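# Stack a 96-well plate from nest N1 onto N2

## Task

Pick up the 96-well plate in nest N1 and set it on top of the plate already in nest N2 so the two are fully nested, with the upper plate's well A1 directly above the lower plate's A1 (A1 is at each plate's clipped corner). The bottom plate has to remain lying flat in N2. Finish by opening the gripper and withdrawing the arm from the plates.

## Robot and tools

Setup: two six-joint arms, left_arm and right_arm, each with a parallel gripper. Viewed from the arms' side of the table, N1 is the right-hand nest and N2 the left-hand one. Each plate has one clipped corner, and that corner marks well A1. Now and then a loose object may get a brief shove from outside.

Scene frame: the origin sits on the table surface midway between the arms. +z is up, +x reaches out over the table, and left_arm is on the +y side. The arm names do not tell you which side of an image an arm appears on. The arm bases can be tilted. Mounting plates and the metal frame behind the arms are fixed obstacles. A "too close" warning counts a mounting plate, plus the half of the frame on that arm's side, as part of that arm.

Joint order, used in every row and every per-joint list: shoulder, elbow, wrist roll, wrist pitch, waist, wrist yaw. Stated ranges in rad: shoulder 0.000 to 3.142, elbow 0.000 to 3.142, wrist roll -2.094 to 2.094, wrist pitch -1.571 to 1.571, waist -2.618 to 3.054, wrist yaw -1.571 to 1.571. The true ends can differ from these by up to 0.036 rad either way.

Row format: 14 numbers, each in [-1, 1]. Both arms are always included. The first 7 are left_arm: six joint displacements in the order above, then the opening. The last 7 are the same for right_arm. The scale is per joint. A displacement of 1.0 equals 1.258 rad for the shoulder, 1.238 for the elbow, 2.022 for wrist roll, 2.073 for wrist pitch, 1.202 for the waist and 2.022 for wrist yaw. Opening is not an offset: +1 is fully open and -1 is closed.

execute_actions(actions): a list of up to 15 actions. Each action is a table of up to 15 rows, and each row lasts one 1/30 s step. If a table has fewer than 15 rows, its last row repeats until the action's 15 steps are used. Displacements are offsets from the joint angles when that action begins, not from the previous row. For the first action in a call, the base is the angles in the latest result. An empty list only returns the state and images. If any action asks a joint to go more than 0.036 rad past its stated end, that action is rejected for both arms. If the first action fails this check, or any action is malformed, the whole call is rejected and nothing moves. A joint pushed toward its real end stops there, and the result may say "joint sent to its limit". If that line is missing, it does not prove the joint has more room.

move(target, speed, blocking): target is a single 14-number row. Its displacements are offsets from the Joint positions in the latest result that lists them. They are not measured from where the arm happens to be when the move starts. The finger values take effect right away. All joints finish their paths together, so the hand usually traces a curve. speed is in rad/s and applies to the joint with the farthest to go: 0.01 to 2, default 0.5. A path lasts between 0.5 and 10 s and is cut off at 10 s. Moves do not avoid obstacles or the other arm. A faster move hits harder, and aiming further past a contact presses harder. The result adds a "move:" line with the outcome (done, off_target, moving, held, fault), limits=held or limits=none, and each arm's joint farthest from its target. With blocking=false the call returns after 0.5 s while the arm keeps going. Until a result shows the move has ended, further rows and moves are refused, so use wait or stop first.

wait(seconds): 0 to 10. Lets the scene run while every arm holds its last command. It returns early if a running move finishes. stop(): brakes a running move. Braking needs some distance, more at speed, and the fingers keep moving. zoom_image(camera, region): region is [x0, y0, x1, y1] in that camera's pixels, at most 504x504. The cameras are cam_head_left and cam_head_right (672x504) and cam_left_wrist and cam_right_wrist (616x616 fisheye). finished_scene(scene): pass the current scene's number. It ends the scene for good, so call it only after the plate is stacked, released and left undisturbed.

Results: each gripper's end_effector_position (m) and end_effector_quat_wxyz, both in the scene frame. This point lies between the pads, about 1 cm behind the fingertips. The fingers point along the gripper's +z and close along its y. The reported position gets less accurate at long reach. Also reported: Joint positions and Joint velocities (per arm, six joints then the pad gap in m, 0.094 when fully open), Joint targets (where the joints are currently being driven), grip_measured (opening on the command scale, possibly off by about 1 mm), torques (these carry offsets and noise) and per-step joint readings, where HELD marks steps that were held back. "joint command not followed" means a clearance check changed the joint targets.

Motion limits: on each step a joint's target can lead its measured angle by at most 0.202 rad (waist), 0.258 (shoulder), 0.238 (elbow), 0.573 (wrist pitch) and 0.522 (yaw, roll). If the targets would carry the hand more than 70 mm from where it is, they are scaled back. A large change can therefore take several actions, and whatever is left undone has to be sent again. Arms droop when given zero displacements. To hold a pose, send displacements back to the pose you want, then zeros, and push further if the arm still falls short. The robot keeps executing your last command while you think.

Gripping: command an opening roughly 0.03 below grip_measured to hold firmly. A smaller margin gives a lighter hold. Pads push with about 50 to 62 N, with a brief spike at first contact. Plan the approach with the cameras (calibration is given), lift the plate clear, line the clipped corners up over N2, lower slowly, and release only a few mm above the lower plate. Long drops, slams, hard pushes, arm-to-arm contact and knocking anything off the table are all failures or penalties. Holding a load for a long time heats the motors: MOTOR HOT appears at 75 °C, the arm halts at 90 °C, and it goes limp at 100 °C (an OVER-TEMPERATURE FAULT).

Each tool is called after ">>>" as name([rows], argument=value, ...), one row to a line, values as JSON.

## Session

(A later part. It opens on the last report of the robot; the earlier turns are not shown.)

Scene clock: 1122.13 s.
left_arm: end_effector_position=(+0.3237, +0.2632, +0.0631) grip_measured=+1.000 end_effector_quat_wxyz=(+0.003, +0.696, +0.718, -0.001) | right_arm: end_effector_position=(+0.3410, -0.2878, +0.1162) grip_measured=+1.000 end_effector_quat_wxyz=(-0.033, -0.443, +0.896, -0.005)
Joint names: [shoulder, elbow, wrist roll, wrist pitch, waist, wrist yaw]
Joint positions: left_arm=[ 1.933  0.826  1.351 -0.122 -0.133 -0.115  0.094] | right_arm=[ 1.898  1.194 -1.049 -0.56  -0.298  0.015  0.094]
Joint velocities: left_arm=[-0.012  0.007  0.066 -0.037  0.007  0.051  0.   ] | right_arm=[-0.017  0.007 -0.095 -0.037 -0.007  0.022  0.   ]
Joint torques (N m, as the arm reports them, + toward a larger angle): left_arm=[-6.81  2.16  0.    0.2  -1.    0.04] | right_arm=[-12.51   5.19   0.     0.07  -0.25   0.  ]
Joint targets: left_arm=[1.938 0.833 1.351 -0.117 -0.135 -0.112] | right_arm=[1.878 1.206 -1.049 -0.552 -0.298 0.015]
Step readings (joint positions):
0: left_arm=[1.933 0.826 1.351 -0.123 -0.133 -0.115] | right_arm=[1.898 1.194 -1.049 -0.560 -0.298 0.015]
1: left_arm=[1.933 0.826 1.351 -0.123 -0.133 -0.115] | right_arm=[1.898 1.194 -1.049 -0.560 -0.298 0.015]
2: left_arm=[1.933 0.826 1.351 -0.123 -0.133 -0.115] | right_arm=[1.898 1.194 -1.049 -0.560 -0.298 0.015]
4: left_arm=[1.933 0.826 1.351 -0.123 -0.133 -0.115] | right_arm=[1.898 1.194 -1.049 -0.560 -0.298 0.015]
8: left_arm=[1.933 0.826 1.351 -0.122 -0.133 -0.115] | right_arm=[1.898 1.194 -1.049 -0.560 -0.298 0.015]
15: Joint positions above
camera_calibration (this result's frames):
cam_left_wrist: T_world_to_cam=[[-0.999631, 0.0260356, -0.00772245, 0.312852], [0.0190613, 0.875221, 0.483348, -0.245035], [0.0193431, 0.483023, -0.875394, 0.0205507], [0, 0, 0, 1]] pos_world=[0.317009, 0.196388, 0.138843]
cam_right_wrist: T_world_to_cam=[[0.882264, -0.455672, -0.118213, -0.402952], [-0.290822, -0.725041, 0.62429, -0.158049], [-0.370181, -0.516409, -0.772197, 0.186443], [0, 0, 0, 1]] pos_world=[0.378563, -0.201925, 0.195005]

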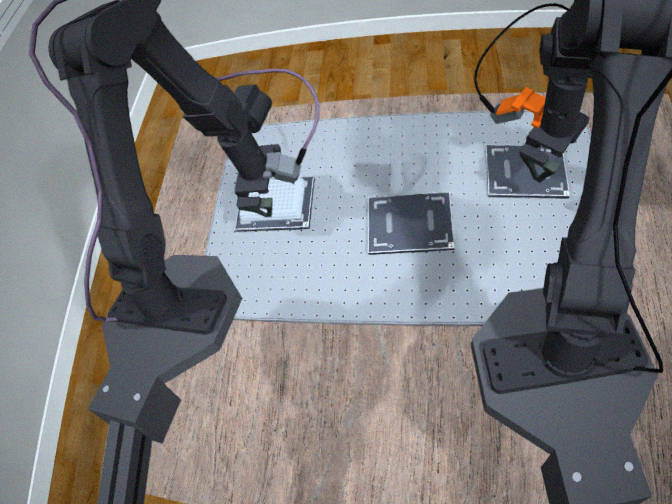

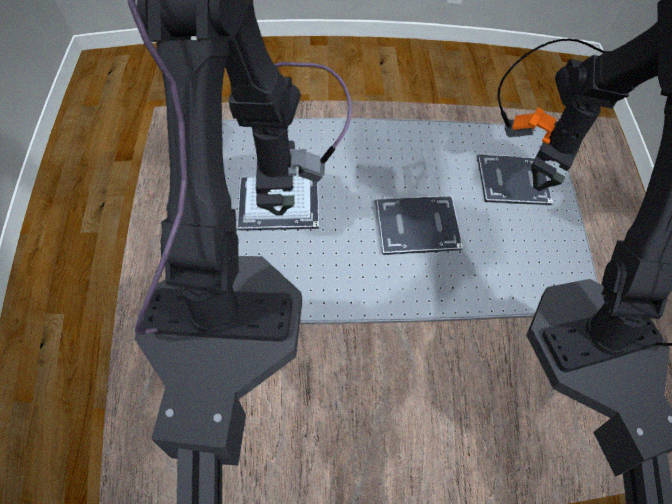

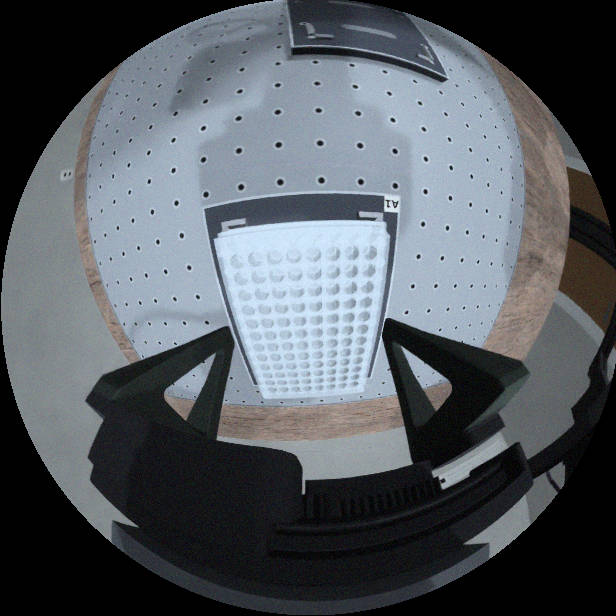

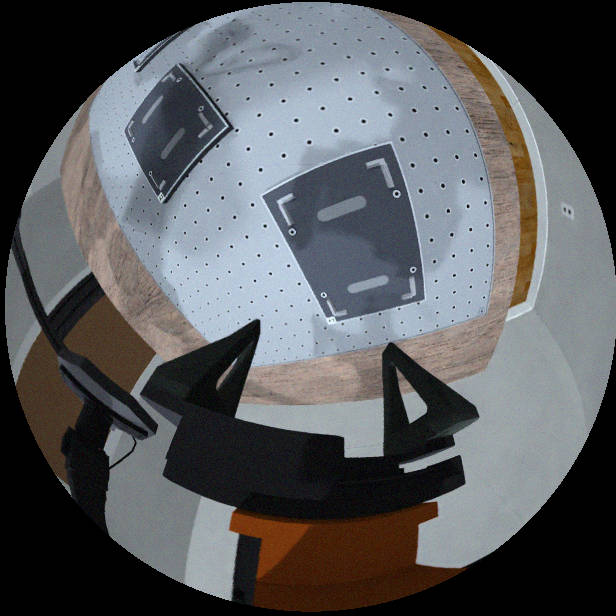

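>>> move(target=[-0.095, 0.006, 0, -0.04, -0.002, 0.0015, 1, -0.016, 0.010, 0, 0.004, 0, 0, 1], speed=0.25)

Scene clock: 1135.67 s.
left_arm: end_effector_position=(+0.3336, +0.2645, +0.0891) grip_measured=+1.000 end_effector_quat_wxyz=(+0.015, +0.694, +0.720, +0.007) | right_arm: end_effector_position=(+0.3410, -0.2878, +0.1162) grip_measured=+1.000 end_effector_quat_wxyz=(-0.033, -0.443, +0.896, -0.005)
Joint names: [shoulder, elbow, wrist roll, wrist pitch, waist, wrist yaw]
Joint positions: left_arm=[ 1.833  0.826  1.351 -0.192 -0.133 -0.115  0.094] | right_arm=[ 1.898  1.194 -1.049 -0.56  -0.298  0.015  0.094]
Joint velocities: left_arm=[-0.002 -0.007 -0.037  0.007  0.002 -0.022  0.   ] | right_arm=[-0.002 -0.002 -0.007 -0.051 -0.017 -0.081  0.   ]
Joint torques (N m, as the arm reports them, + toward a larger angle): left_arm=[-8.42  2.65  0.    0.08 -0.96  0.04] | right_arm=[-12.52   5.18   0.02   0.07  -0.26   0.  ]
Joint targets: left_arm=[1.813 0.833 1.351 -0.205 -0.135 -0.112] | right_arm=[1.878 1.206 -1.049 -0.552 -0.298 0.015]
move: done; limits=none; left_arm: farthest joint: the shoulder, 0.019 radians from its target (0.119 radians at the start); right_arm: farthest joint: the shoulder, 0.020 radians from its target (0.020 radians at the start)
camera_calibration (this result's frames):
cam_left_wrist: T_world_to_cam=[[-0.999057, 0.022318, -0.0372362, 0.326362], [0.00176838, 0.877944, 0.478759, -0.25346], [0.0433763, 0.478242, -0.877156, 0.0358894], [0, 0, 0, 1]] pos_world=[0.324946, 0.198076, 0.164979]
cam_right_wrist: T_world_to_cam=[[0.882264, -0.455672, -0.118213, -0.402952], [-0.290822, -0.725041, 0.62429, -0.158049], [-0.370181, -0.516409, -0.772197, 0.186443], [0, 0, 0, 1]] pos_world=[0.378563, -0.201925, 0.195005]

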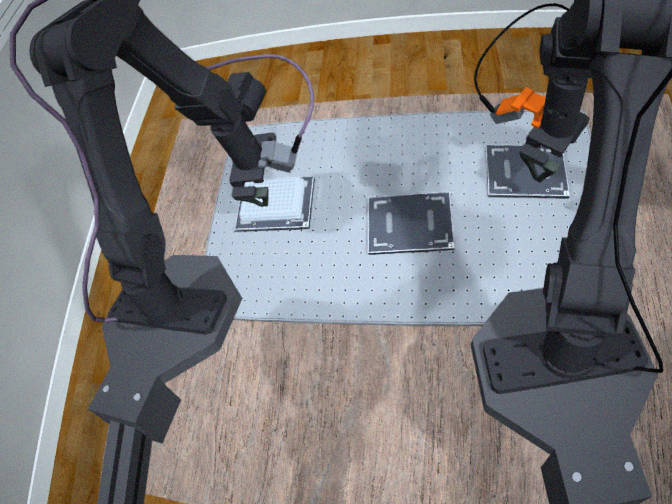

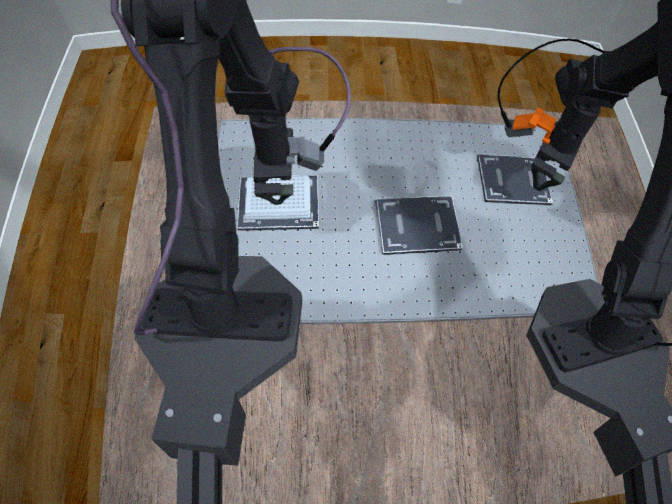

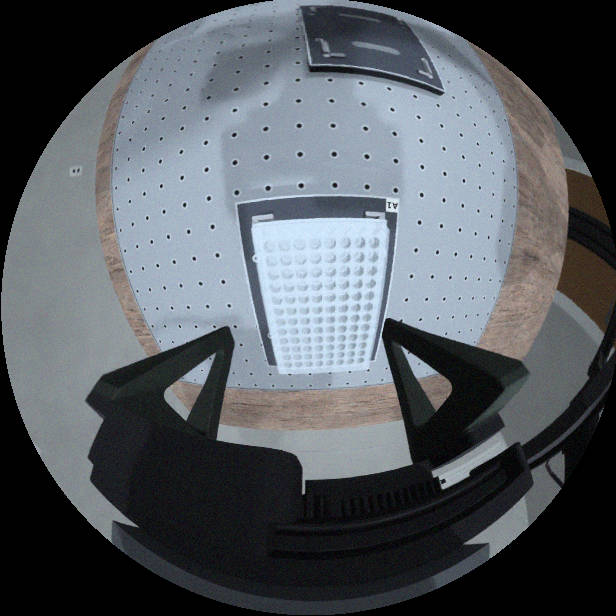

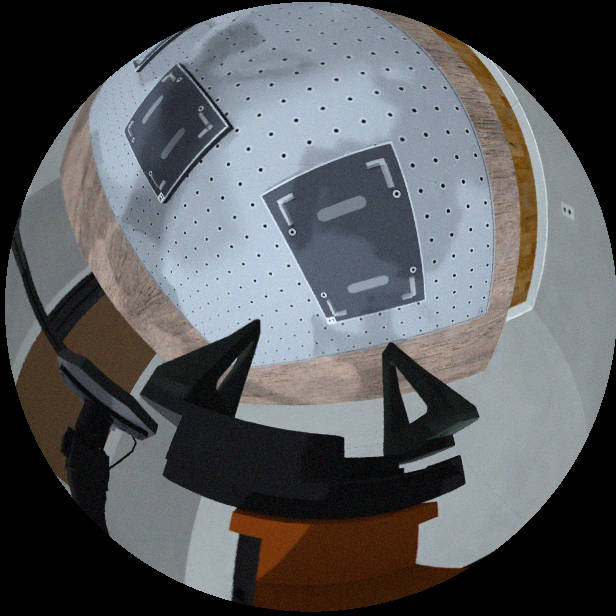

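>>> move(target=[-0.012, 0.006, 0, 0.002, -0.22, 0.0015, 1, -0.016, 0.010, 0, 0.004, 0, 0, 1], speed=0.35)

Scene clock: 1139.07 s.
left_arm: end_effector_position=(+0.3110, +0.1770, +0.1020) grip_measured=+1.000 end_effector_quat_wxyz=(+0.050, +0.774, +0.631, -0.021) | right_arm: end_effector_position=(+0.3410, -0.2878, +0.1162) grip_measured=+1.000 end_effector_quat_wxyz=(-0.033, -0.443, +0.896, -0.005)
Joint names: [shoulder, elbow, wrist roll, wrist pitch, waist, wrist yaw]
Joint positions: left_arm=[ 1.833  0.826  1.351 -0.192 -0.389 -0.119  0.094] | right_arm=[ 1.898  1.194 -1.049 -0.56  -0.298  0.015  0.094]
Joint velocities: left_arm=[ 0.022  0.002 -0.081 -0.037 -0.002  0.081  0.   ] | right_arm=[ 0.007  0.002 -0.037  0.007 -0.007 -0.037  0.   ]
Joint torques (N m, as the arm reports them, + toward a larger angle): left_arm=[-7.95  2.84  0.    0.3  -1.82  0.11] | right_arm=[-12.54   5.18   0.     0.07  -0.25  -0.01]
Joint targets: left_arm=[1.818 0.833 1.351 -0.188 -0.397 -0.112] | right_arm=[1.878 1.206 -1.049 -0.552 -0.298 0.015]
move: done; limits=none; left_arm: farthest joint: the shoulder, 0.015 radians from its target (0.015 radians at the start); right_arm: farthest joint: the shoulder, 0.020 radians from its target (0.020 radians at the start)
camera_calibration (this result's frames):
cam_left_wrist: T_world_to_cam=[[-0.965037, 0.254646, -0.0621264, 0.257076], [0.2089, 0.890358, 0.404504, -0.241817], [0.15832, 0.377383, -0.912424, 0.0757909], [0, 0, 0, 1]] pos_world=[0.286604, 0.121238, 0.18294]
cam_right_wrist: T_world_to_cam=[[0.882264, -0.455672, -0.118213, -0.402952], [-0.290822, -0.725041, 0.62429, -0.158049], [-0.370181, -0.516409, -0.772197, 0.186443], [0, 0, 0, 1]] pos_world=[0.378563, -0.201925, 0.195005]

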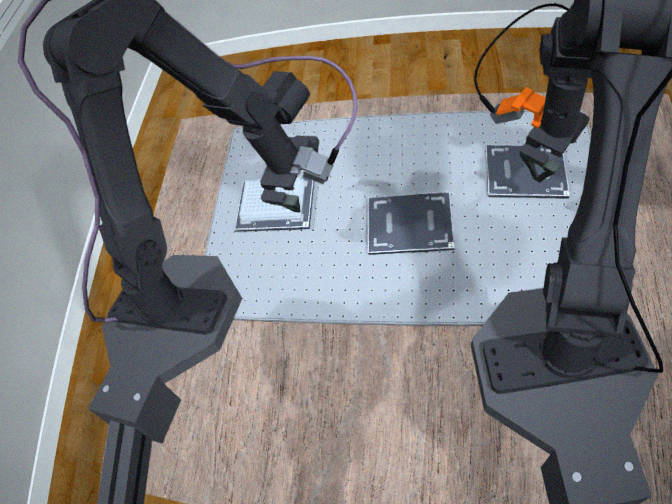

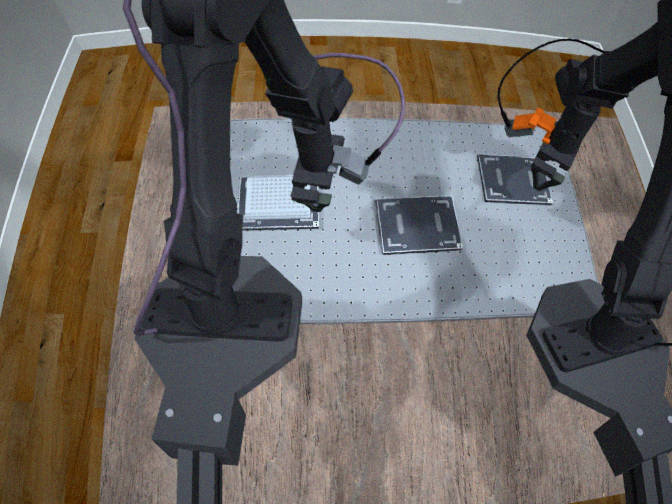

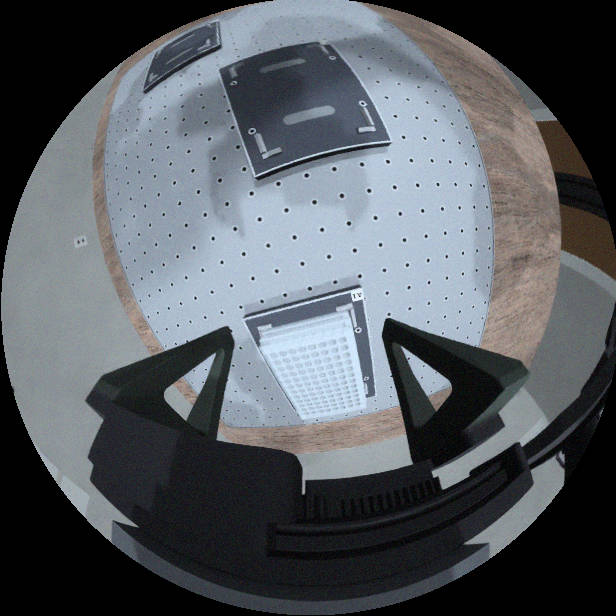

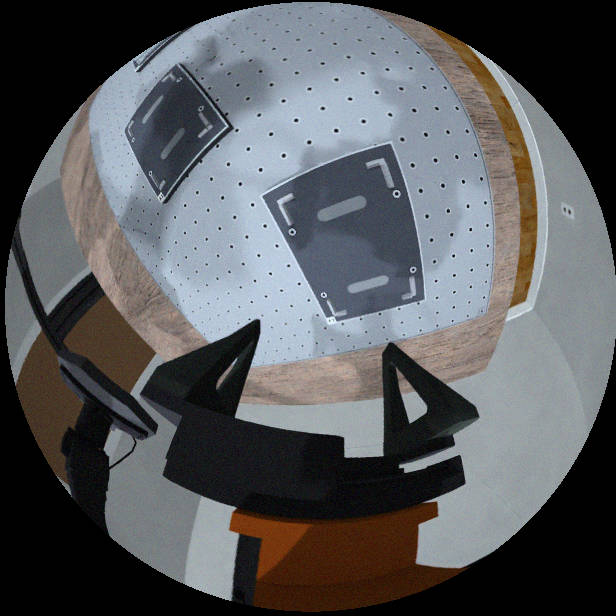

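>>> zoom_image(camera="cam_left_wrist", region=[240, 280, 390, 430])

>>> zoom_image(camera="cam_left_wrist", region=[245, 295, 325, 365])

>>> zoom_image(camera="cam_left_wrist", region=[305, 285, 385, 355])

>>> zoom_image(camera="cam_head_right", region=[230, 165, 330, 240])

Region (240, 280, 390, 430) of cam_left_wrist's 616x616 image, scaled by 3.360, with more detail than that image has.

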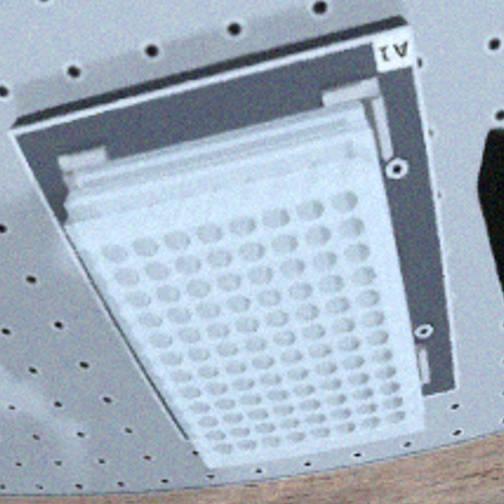

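Region (245, 295, 325, 365) of cam_left_wrist's 616x616 image, scaled by 6.300, with more detail than that image has; it fills the top 441 rows of this view, and the rest is white.

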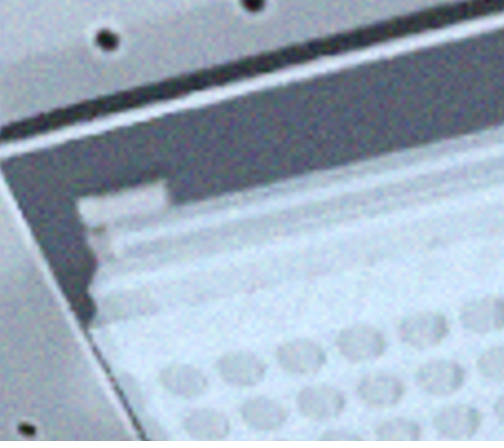

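Region (305, 285, 385, 355) of cam_left_wrist's 616x616 image, scaled by 6.300, with more detail than that image has; it fills the top 441 rows of this view, and the rest is white.

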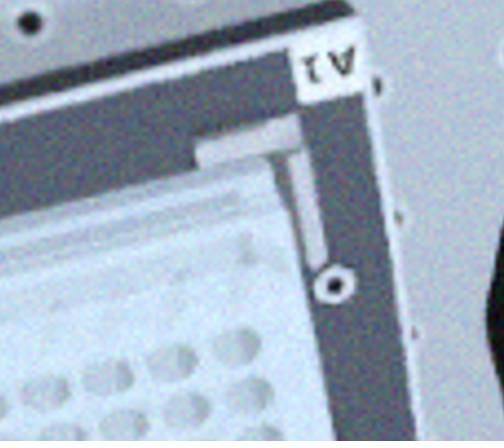

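Region (230, 165, 330, 240) of cam_head_right's 672x504 image, scaled by 5.040, with more detail than that image has; it fills the top 378 rows of this view, and the rest is white.

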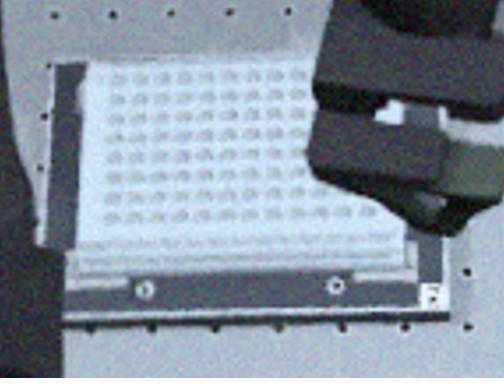

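>>> zoom_image(camera="cam_left_wrist", region=[255, 310, 305, 360])

>>> zoom_image(camera="cam_left_wrist", region=[320, 300, 370, 350])

Region (255, 310, 305, 360) of cam_left_wrist's 616x616 image, scaled by 10.080, with more detail than that image has.

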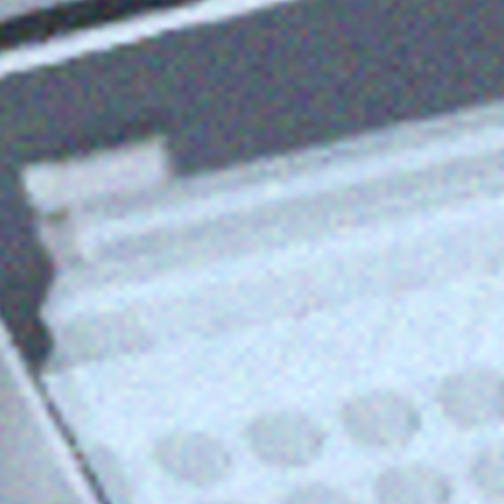

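Region (320, 300, 370, 350) of cam_left_wrist's 616x616 image, scaled by 10.080, with more detail than that image has.

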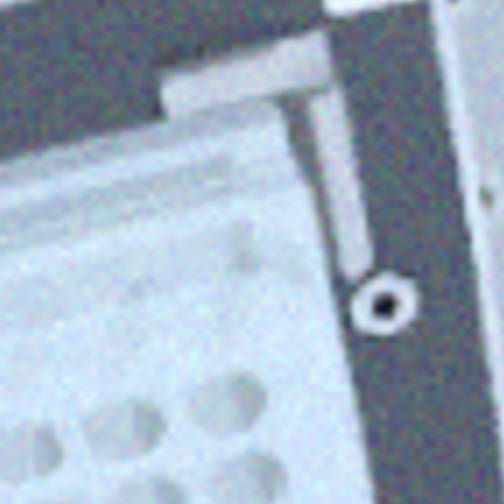

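>>> move(target=[0.10, 0.006, 0, 0.065, -0.16, 0.0015, 1, -0.016, 0.010, 0, 0.004, 0, 0, 1], speed=0.35)

Scene clock: 1194.73 s.
left_arm: end_effector_position=(+0.2793, +0.1128, +0.0852) grip_measured=+1.000 end_effector_quat_wxyz=(+0.078, +0.823, +0.562, -0.038) | right_arm: end_effector_position=(+0.3410, -0.2878, +0.1162) grip_measured=+1.000 end_effector_quat_wxyz=(-0.033, -0.443, +0.896, -0.005)
Joint names: [shoulder, elbow, wrist roll, wrist pitch, waist, wrist yaw]
Joint positions: left_arm=[ 1.953  0.826  1.351 -0.065 -0.572 -0.124  0.094] | right_arm=[ 1.898  1.194 -1.049 -0.56  -0.298  0.015  0.094]
Joint velocities: left_arm=[-0.027  0.007  0.022 -0.007 -0.007 -0.037  0.   ] | right_arm=[ 0.007  0.002  0.051 -0.051  0.002 -0.095  0.   ]
Joint torques (N m, as the arm reports them, + toward a larger angle): left_arm=[-6.68  2.54  0.    0.39 -2.37  0.14] | right_arm=[-12.51   5.18   0.02   0.06  -0.25   0.  ]
Joint targets: left_arm=[1.959 0.833 1.351 -0.057 -0.581 -0.116] | right_arm=[1.878 1.206 -1.049 -0.552 -0.298 0.015]
move: done; limits=none; left_arm: farthest joint: the waist, 0.009 radians from its target (0.192 radians at the start); right_arm: farthest joint: the shoulder, 0.020 radians from its target (0.020 radians at the start)
camera_calibration (this result's frames):
cam_left_wrist: T_world_to_cam=[[-0.907291, 0.408705, -0.0989111, 0.211421], [0.351812, 0.866623, 0.353825, -0.20421], [0.230329, 0.286224, -0.930067, 0.0813735], [0, 0, 0, 1]] pos_world=[0.244922, 0.067273, 0.168849]
cam_right_wrist: T_world_to_cam=[[0.882264, -0.455672, -0.118213, -0.402952], [-0.290822, -0.725041, 0.62429, -0.158049], [-0.370181, -0.516409, -0.772197, 0.186443], [0, 0, 0, 1]] pos_world=[0.378563, -0.201925, 0.195005]

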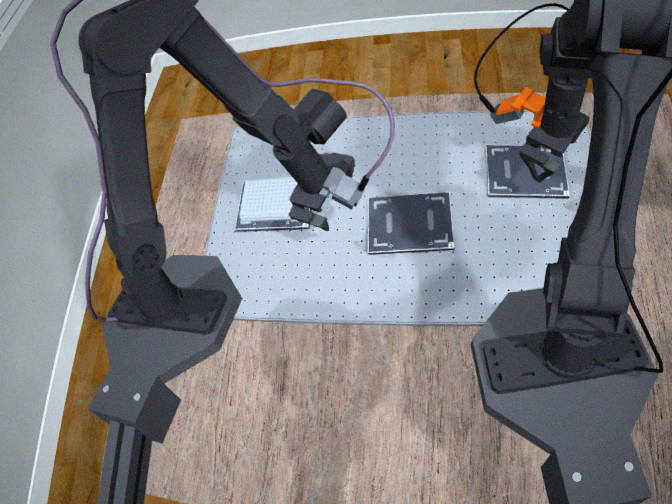

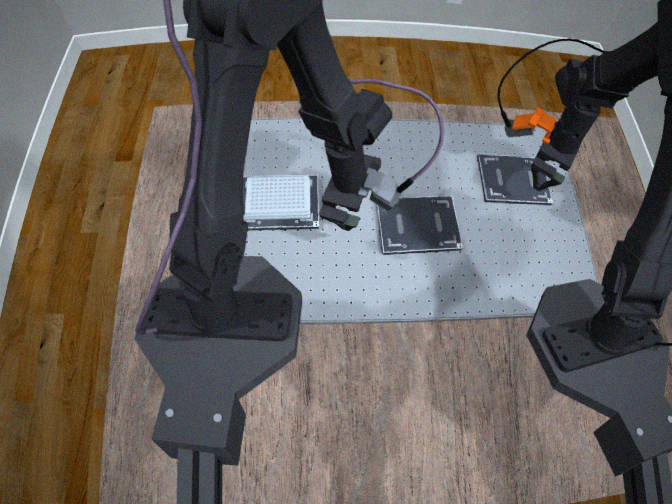

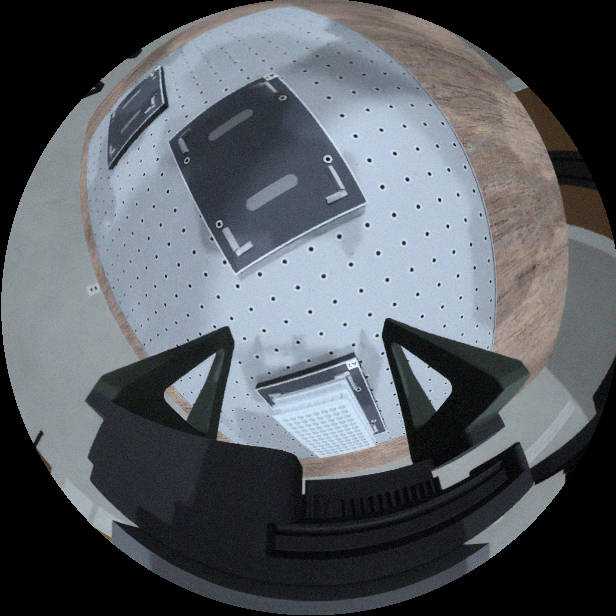

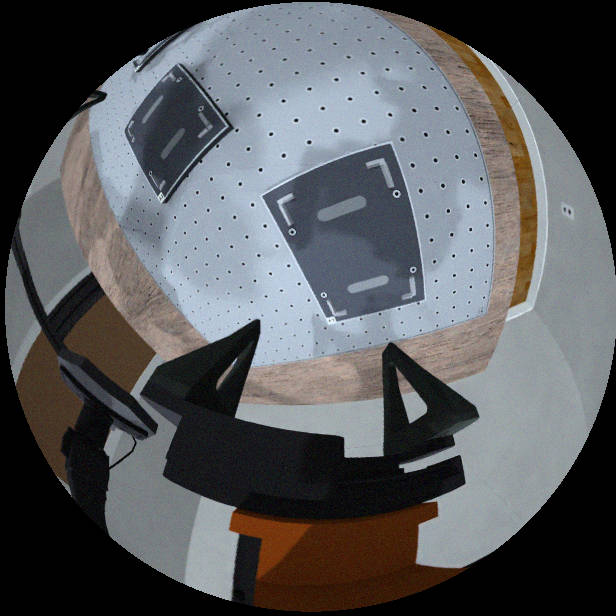

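>>> zoom_image(camera="cam_left_wrist", region=[250, 345, 400, 465])

>>> zoom_image(camera="cam_left_wrist", region=[255, 360, 325, 420])

>>> zoom_image(camera="cam_left_wrist", region=[310, 350, 380, 410])

>>> zoom_image(camera="cam_head_right", region=[230, 165, 330, 240])

>>> zoom_image(camera="cam_head_left", region=[225, 165, 325, 240])

Region (250, 345, 400, 465) of cam_left_wrist's 616x616 image, scaled by 3.360, with more detail than that image has; it fills the top 403 rows of this view, and the rest is white.

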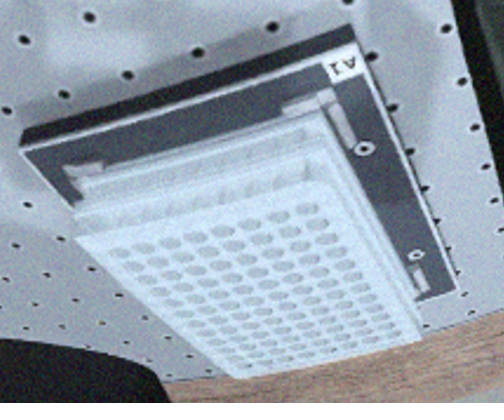

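Region (255, 360, 325, 420) of cam_left_wrist's 616x616 image, scaled by 7.200, with more detail than that image has; it fills the top 432 rows of this view, and the rest is white.

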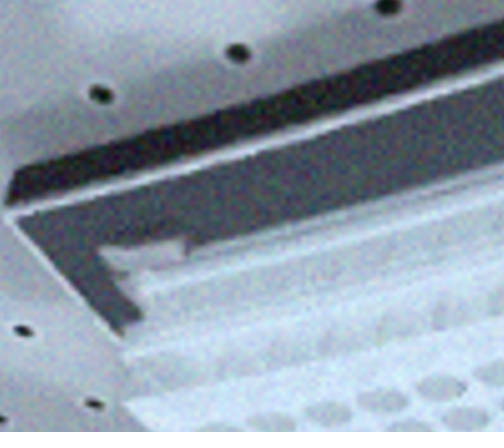

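Region (310, 350, 380, 410) of cam_left_wrist's 616x616 image, scaled by 7.200, with more detail than that image has; it fills the top 432 rows of this view, and the rest is white.

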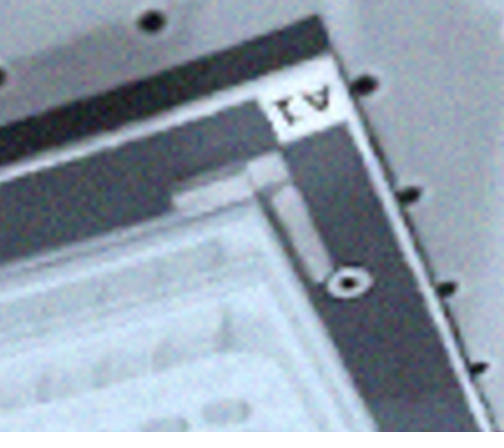

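Region (230, 165, 330, 240) of cam_head_right's 672x504 image, scaled by 5.040, with more detail than that image has; it fills the top 378 rows of this view, and the rest is white.

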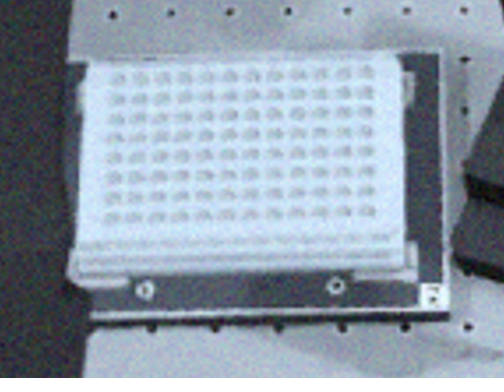

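Region (225, 165, 325, 240) of cam_head_left's 672x504 image, scaled by 5.040, with more detail than that image has; it fills the top 378 rows of this view, and the rest is white.

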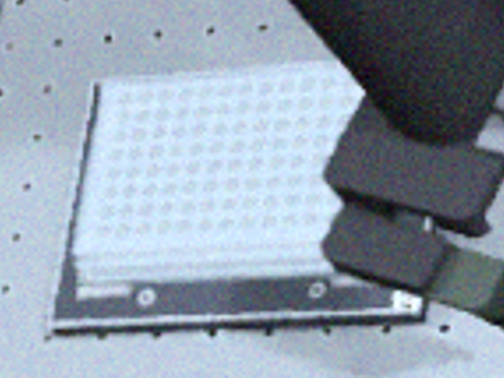

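>>> zoom_image(camera="cam_left_wrist", region=[285, 380, 335, 430])

>>> zoom_image(camera="cam_left_wrist", region=[265, 385, 305, 425])

>>> zoom_image(camera="cam_left_wrist", region=[325, 370, 375, 420])

Region (285, 380, 335, 430) of cam_left_wrist's 616x616 image, scaled by 10.080, with more detail than that image has.

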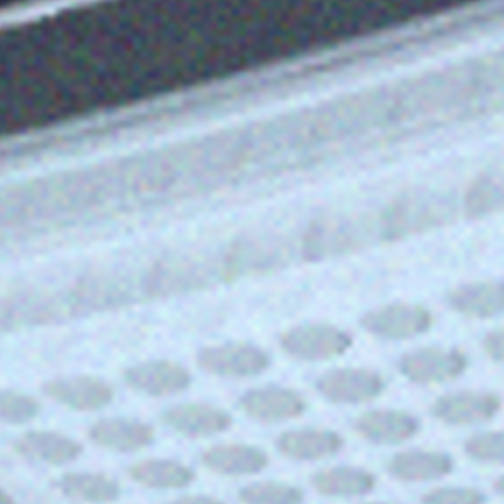

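Region (265, 385, 305, 425) of cam_left_wrist's 616x616 image, scaled by 12.600, with more detail than that image has.

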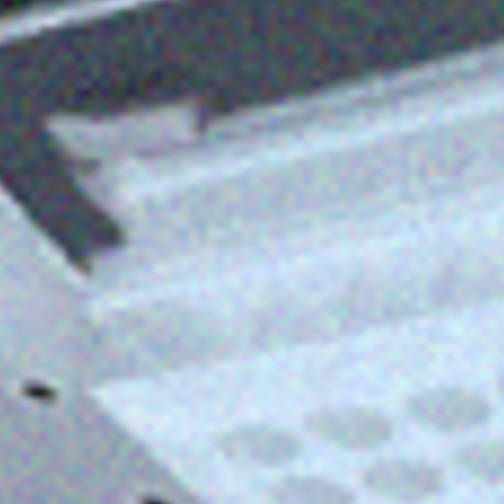

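Region (325, 370, 375, 420) of cam_left_wrist's 616x616 image, scaled by 10.080, with more detail than that image has.

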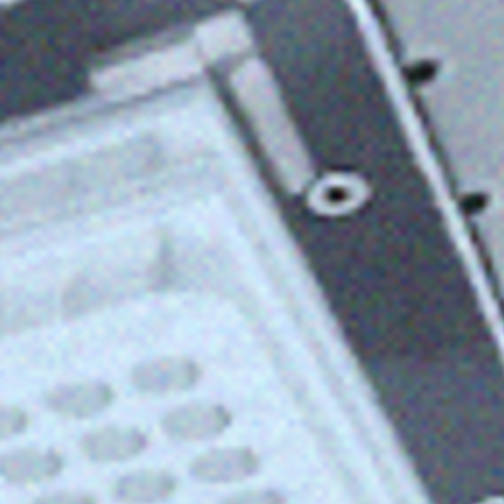

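>>> move(target=[0.125, 0.006, 0, 0.078, -0.002, 0.0015, 1, -0.016, 0.010, 0, 0.004, 0, 0, 1], speed=0.3)

Scene clock: 1294.57 s.
left_arm: end_effector_position=(+0.2692, +0.1082, +0.0468) grip_measured=+1.000 end_effector_quat_wxyz=(+0.078, +0.823, +0.562, -0.037) | right_arm: end_effector_position=(+0.3410, -0.2878, +0.1162) grip_measured=+1.000 end_effector_quat_wxyz=(-0.033, -0.443, +0.896, -0.005)
Joint names: [shoulder, elbow, wrist roll, wrist pitch, waist, wrist yaw]
Joint positions: left_arm=[ 2.106  0.826  1.351  0.089 -0.572 -0.125  0.094] | right_arm=[ 1.898  1.194 -1.049 -0.56  -0.298  0.015  0.094]
Joint velocities: left_arm=[-0.012 -0.027 -0.051  0.007 -0.007  0.037  0.   ] | right_arm=[-0.007  0.007  0.007  0.037  0.002 -0.037  0.   ]
Joint torques (N m, as the arm reports them, + toward a larger angle): left_arm=[-6.94  1.88  0.    0.39 -2.01  0.11] | right_arm=[-12.52   5.18   0.02   0.07  -0.25   0.  ]
Joint targets: left_arm=[2.111 0.833 1.351 0.096 -0.575 -0.121] | right_arm=[1.878 1.206 -1.049 -0.552 -0.298 0.015]
move: done; limits=none; left_arm: farthest joint: the elbow, 0.008 radians from its target (0.008 radians at the start); right_arm: farthest joint: the shoulder, 0.020 radians from its target (0.020 radians at the start)
camera_calibration (this result's frames):
cam_left_wrist: T_world_to_cam=[[-0.907298, 0.408456, -0.0998754, 0.200367], [0.350984, 0.866455, 0.355057, -0.182896], [0.231563, 0.287088, -0.929494, 0.0487882], [0, 0, 0, 1]] pos_world=[0.234689, 0.0626234, 0.130299]
cam_right_wrist: T_world_to_cam=[[0.882264, -0.455672, -0.118213, -0.402952], [-0.290822, -0.725041, 0.62429, -0.158049], [-0.370181, -0.516409, -0.772197, 0.186443], [0, 0, 0, 1]] pos_world=[0.378563, -0.201925, 0.195005]

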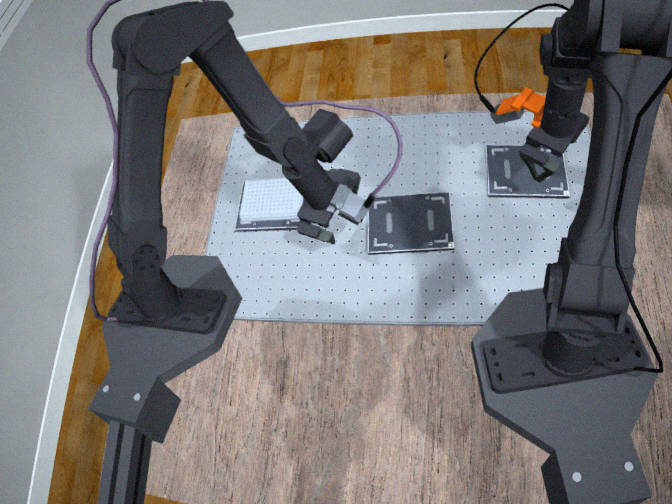

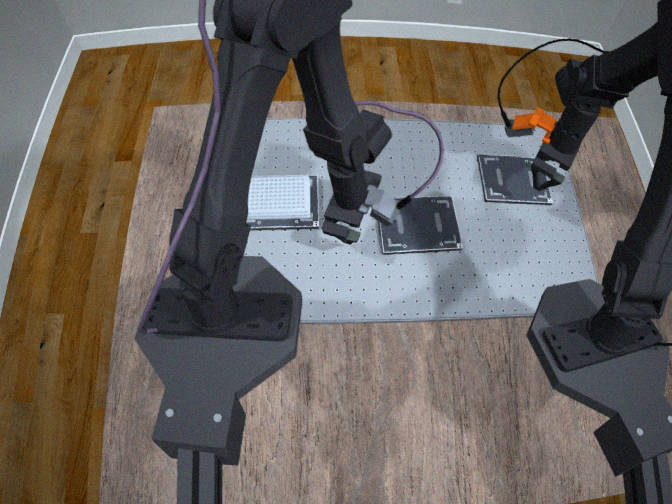

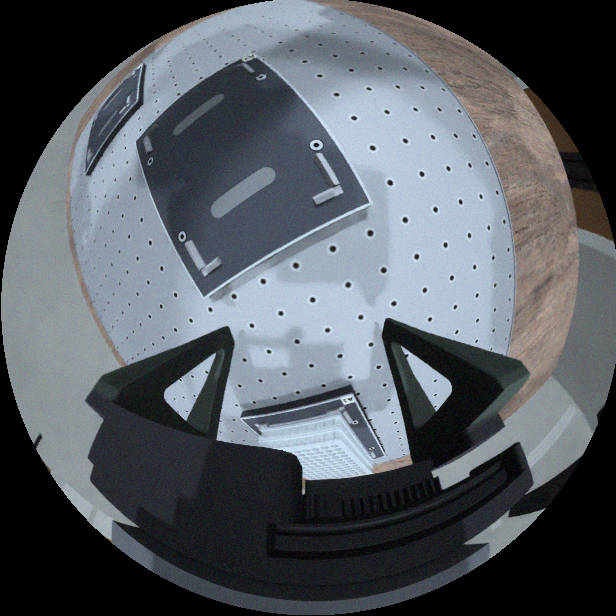

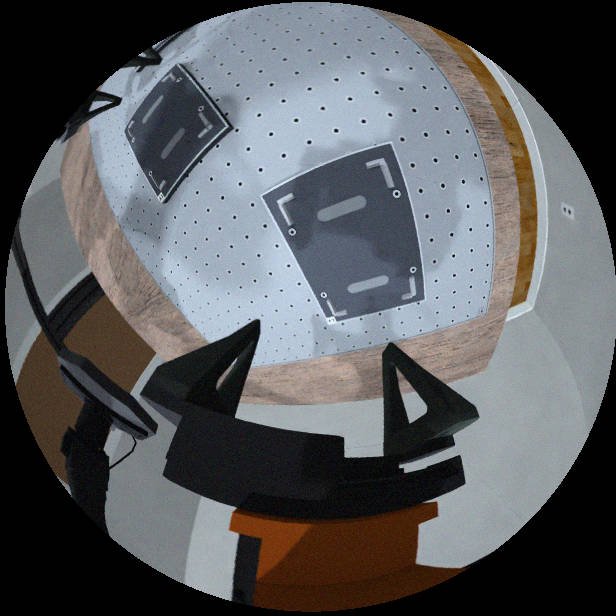

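>>> zoom_image(camera="cam_left_wrist", region=[235, 380, 395, 490])

>>> zoom_image(camera="cam_left_wrist", region=[240, 405, 310, 465])

>>> zoom_image(camera="cam_left_wrist", region=[305, 395, 375, 465])

Region (235, 380, 395, 490) of cam_left_wrist's 616x616 image, scaled by 3.150, with more detail than that image has; it fills the top 346 rows of this view, and the rest is white.

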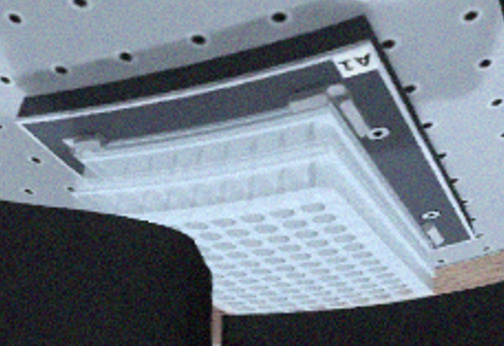

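Region (240, 405, 310, 465) of cam_left_wrist's 616x616 image, scaled by 7.200, with more detail than that image has; it fills the top 432 rows of this view, and the rest is white.

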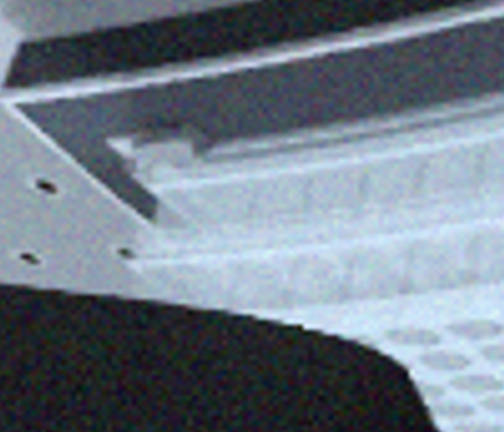

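Region (305, 395, 375, 465) of cam_left_wrist's 616x616 image, scaled by 7.200, with more detail than that image has.

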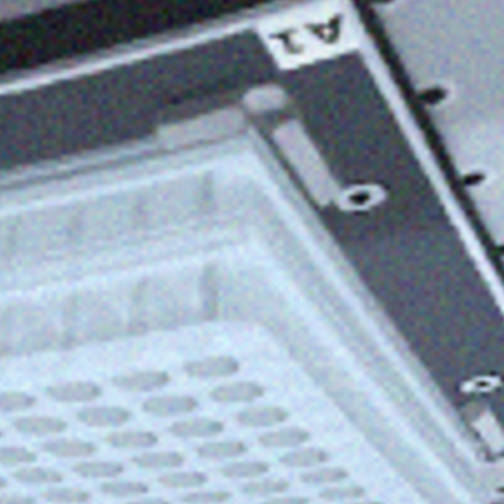

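>>> zoom_image(camera="cam_left_wrist", region=[330, 415, 385, 475])

>>> zoom_image(camera="cam_left_wrist", region=[255, 420, 295, 455])

>>> zoom_image(camera="cam_left_wrist", region=[290, 410, 340, 455])

Region (330, 415, 385, 475) of cam_left_wrist's 616x616 image, scaled by 8.400, with more detail than that image has; it fills the left 462 columns of this view, and the rest is white.

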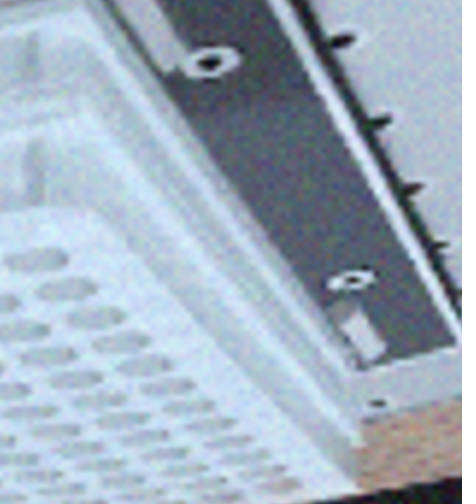

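Region (255, 420, 295, 455) of cam_left_wrist's 616x616 image, scaled by 12.600, with more detail than that image has; it fills the top 441 rows of this view, and the rest is white.

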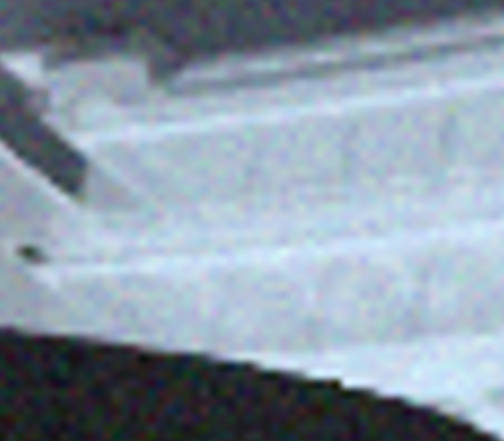

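Region (290, 410, 340, 455) of cam_left_wrist's 616x616 image, scaled by 10.080, with more detail than that image has; it fills the top 454 rows of this view, and the rest is white.

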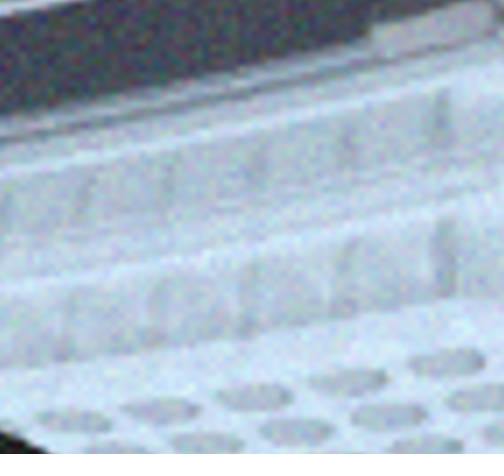

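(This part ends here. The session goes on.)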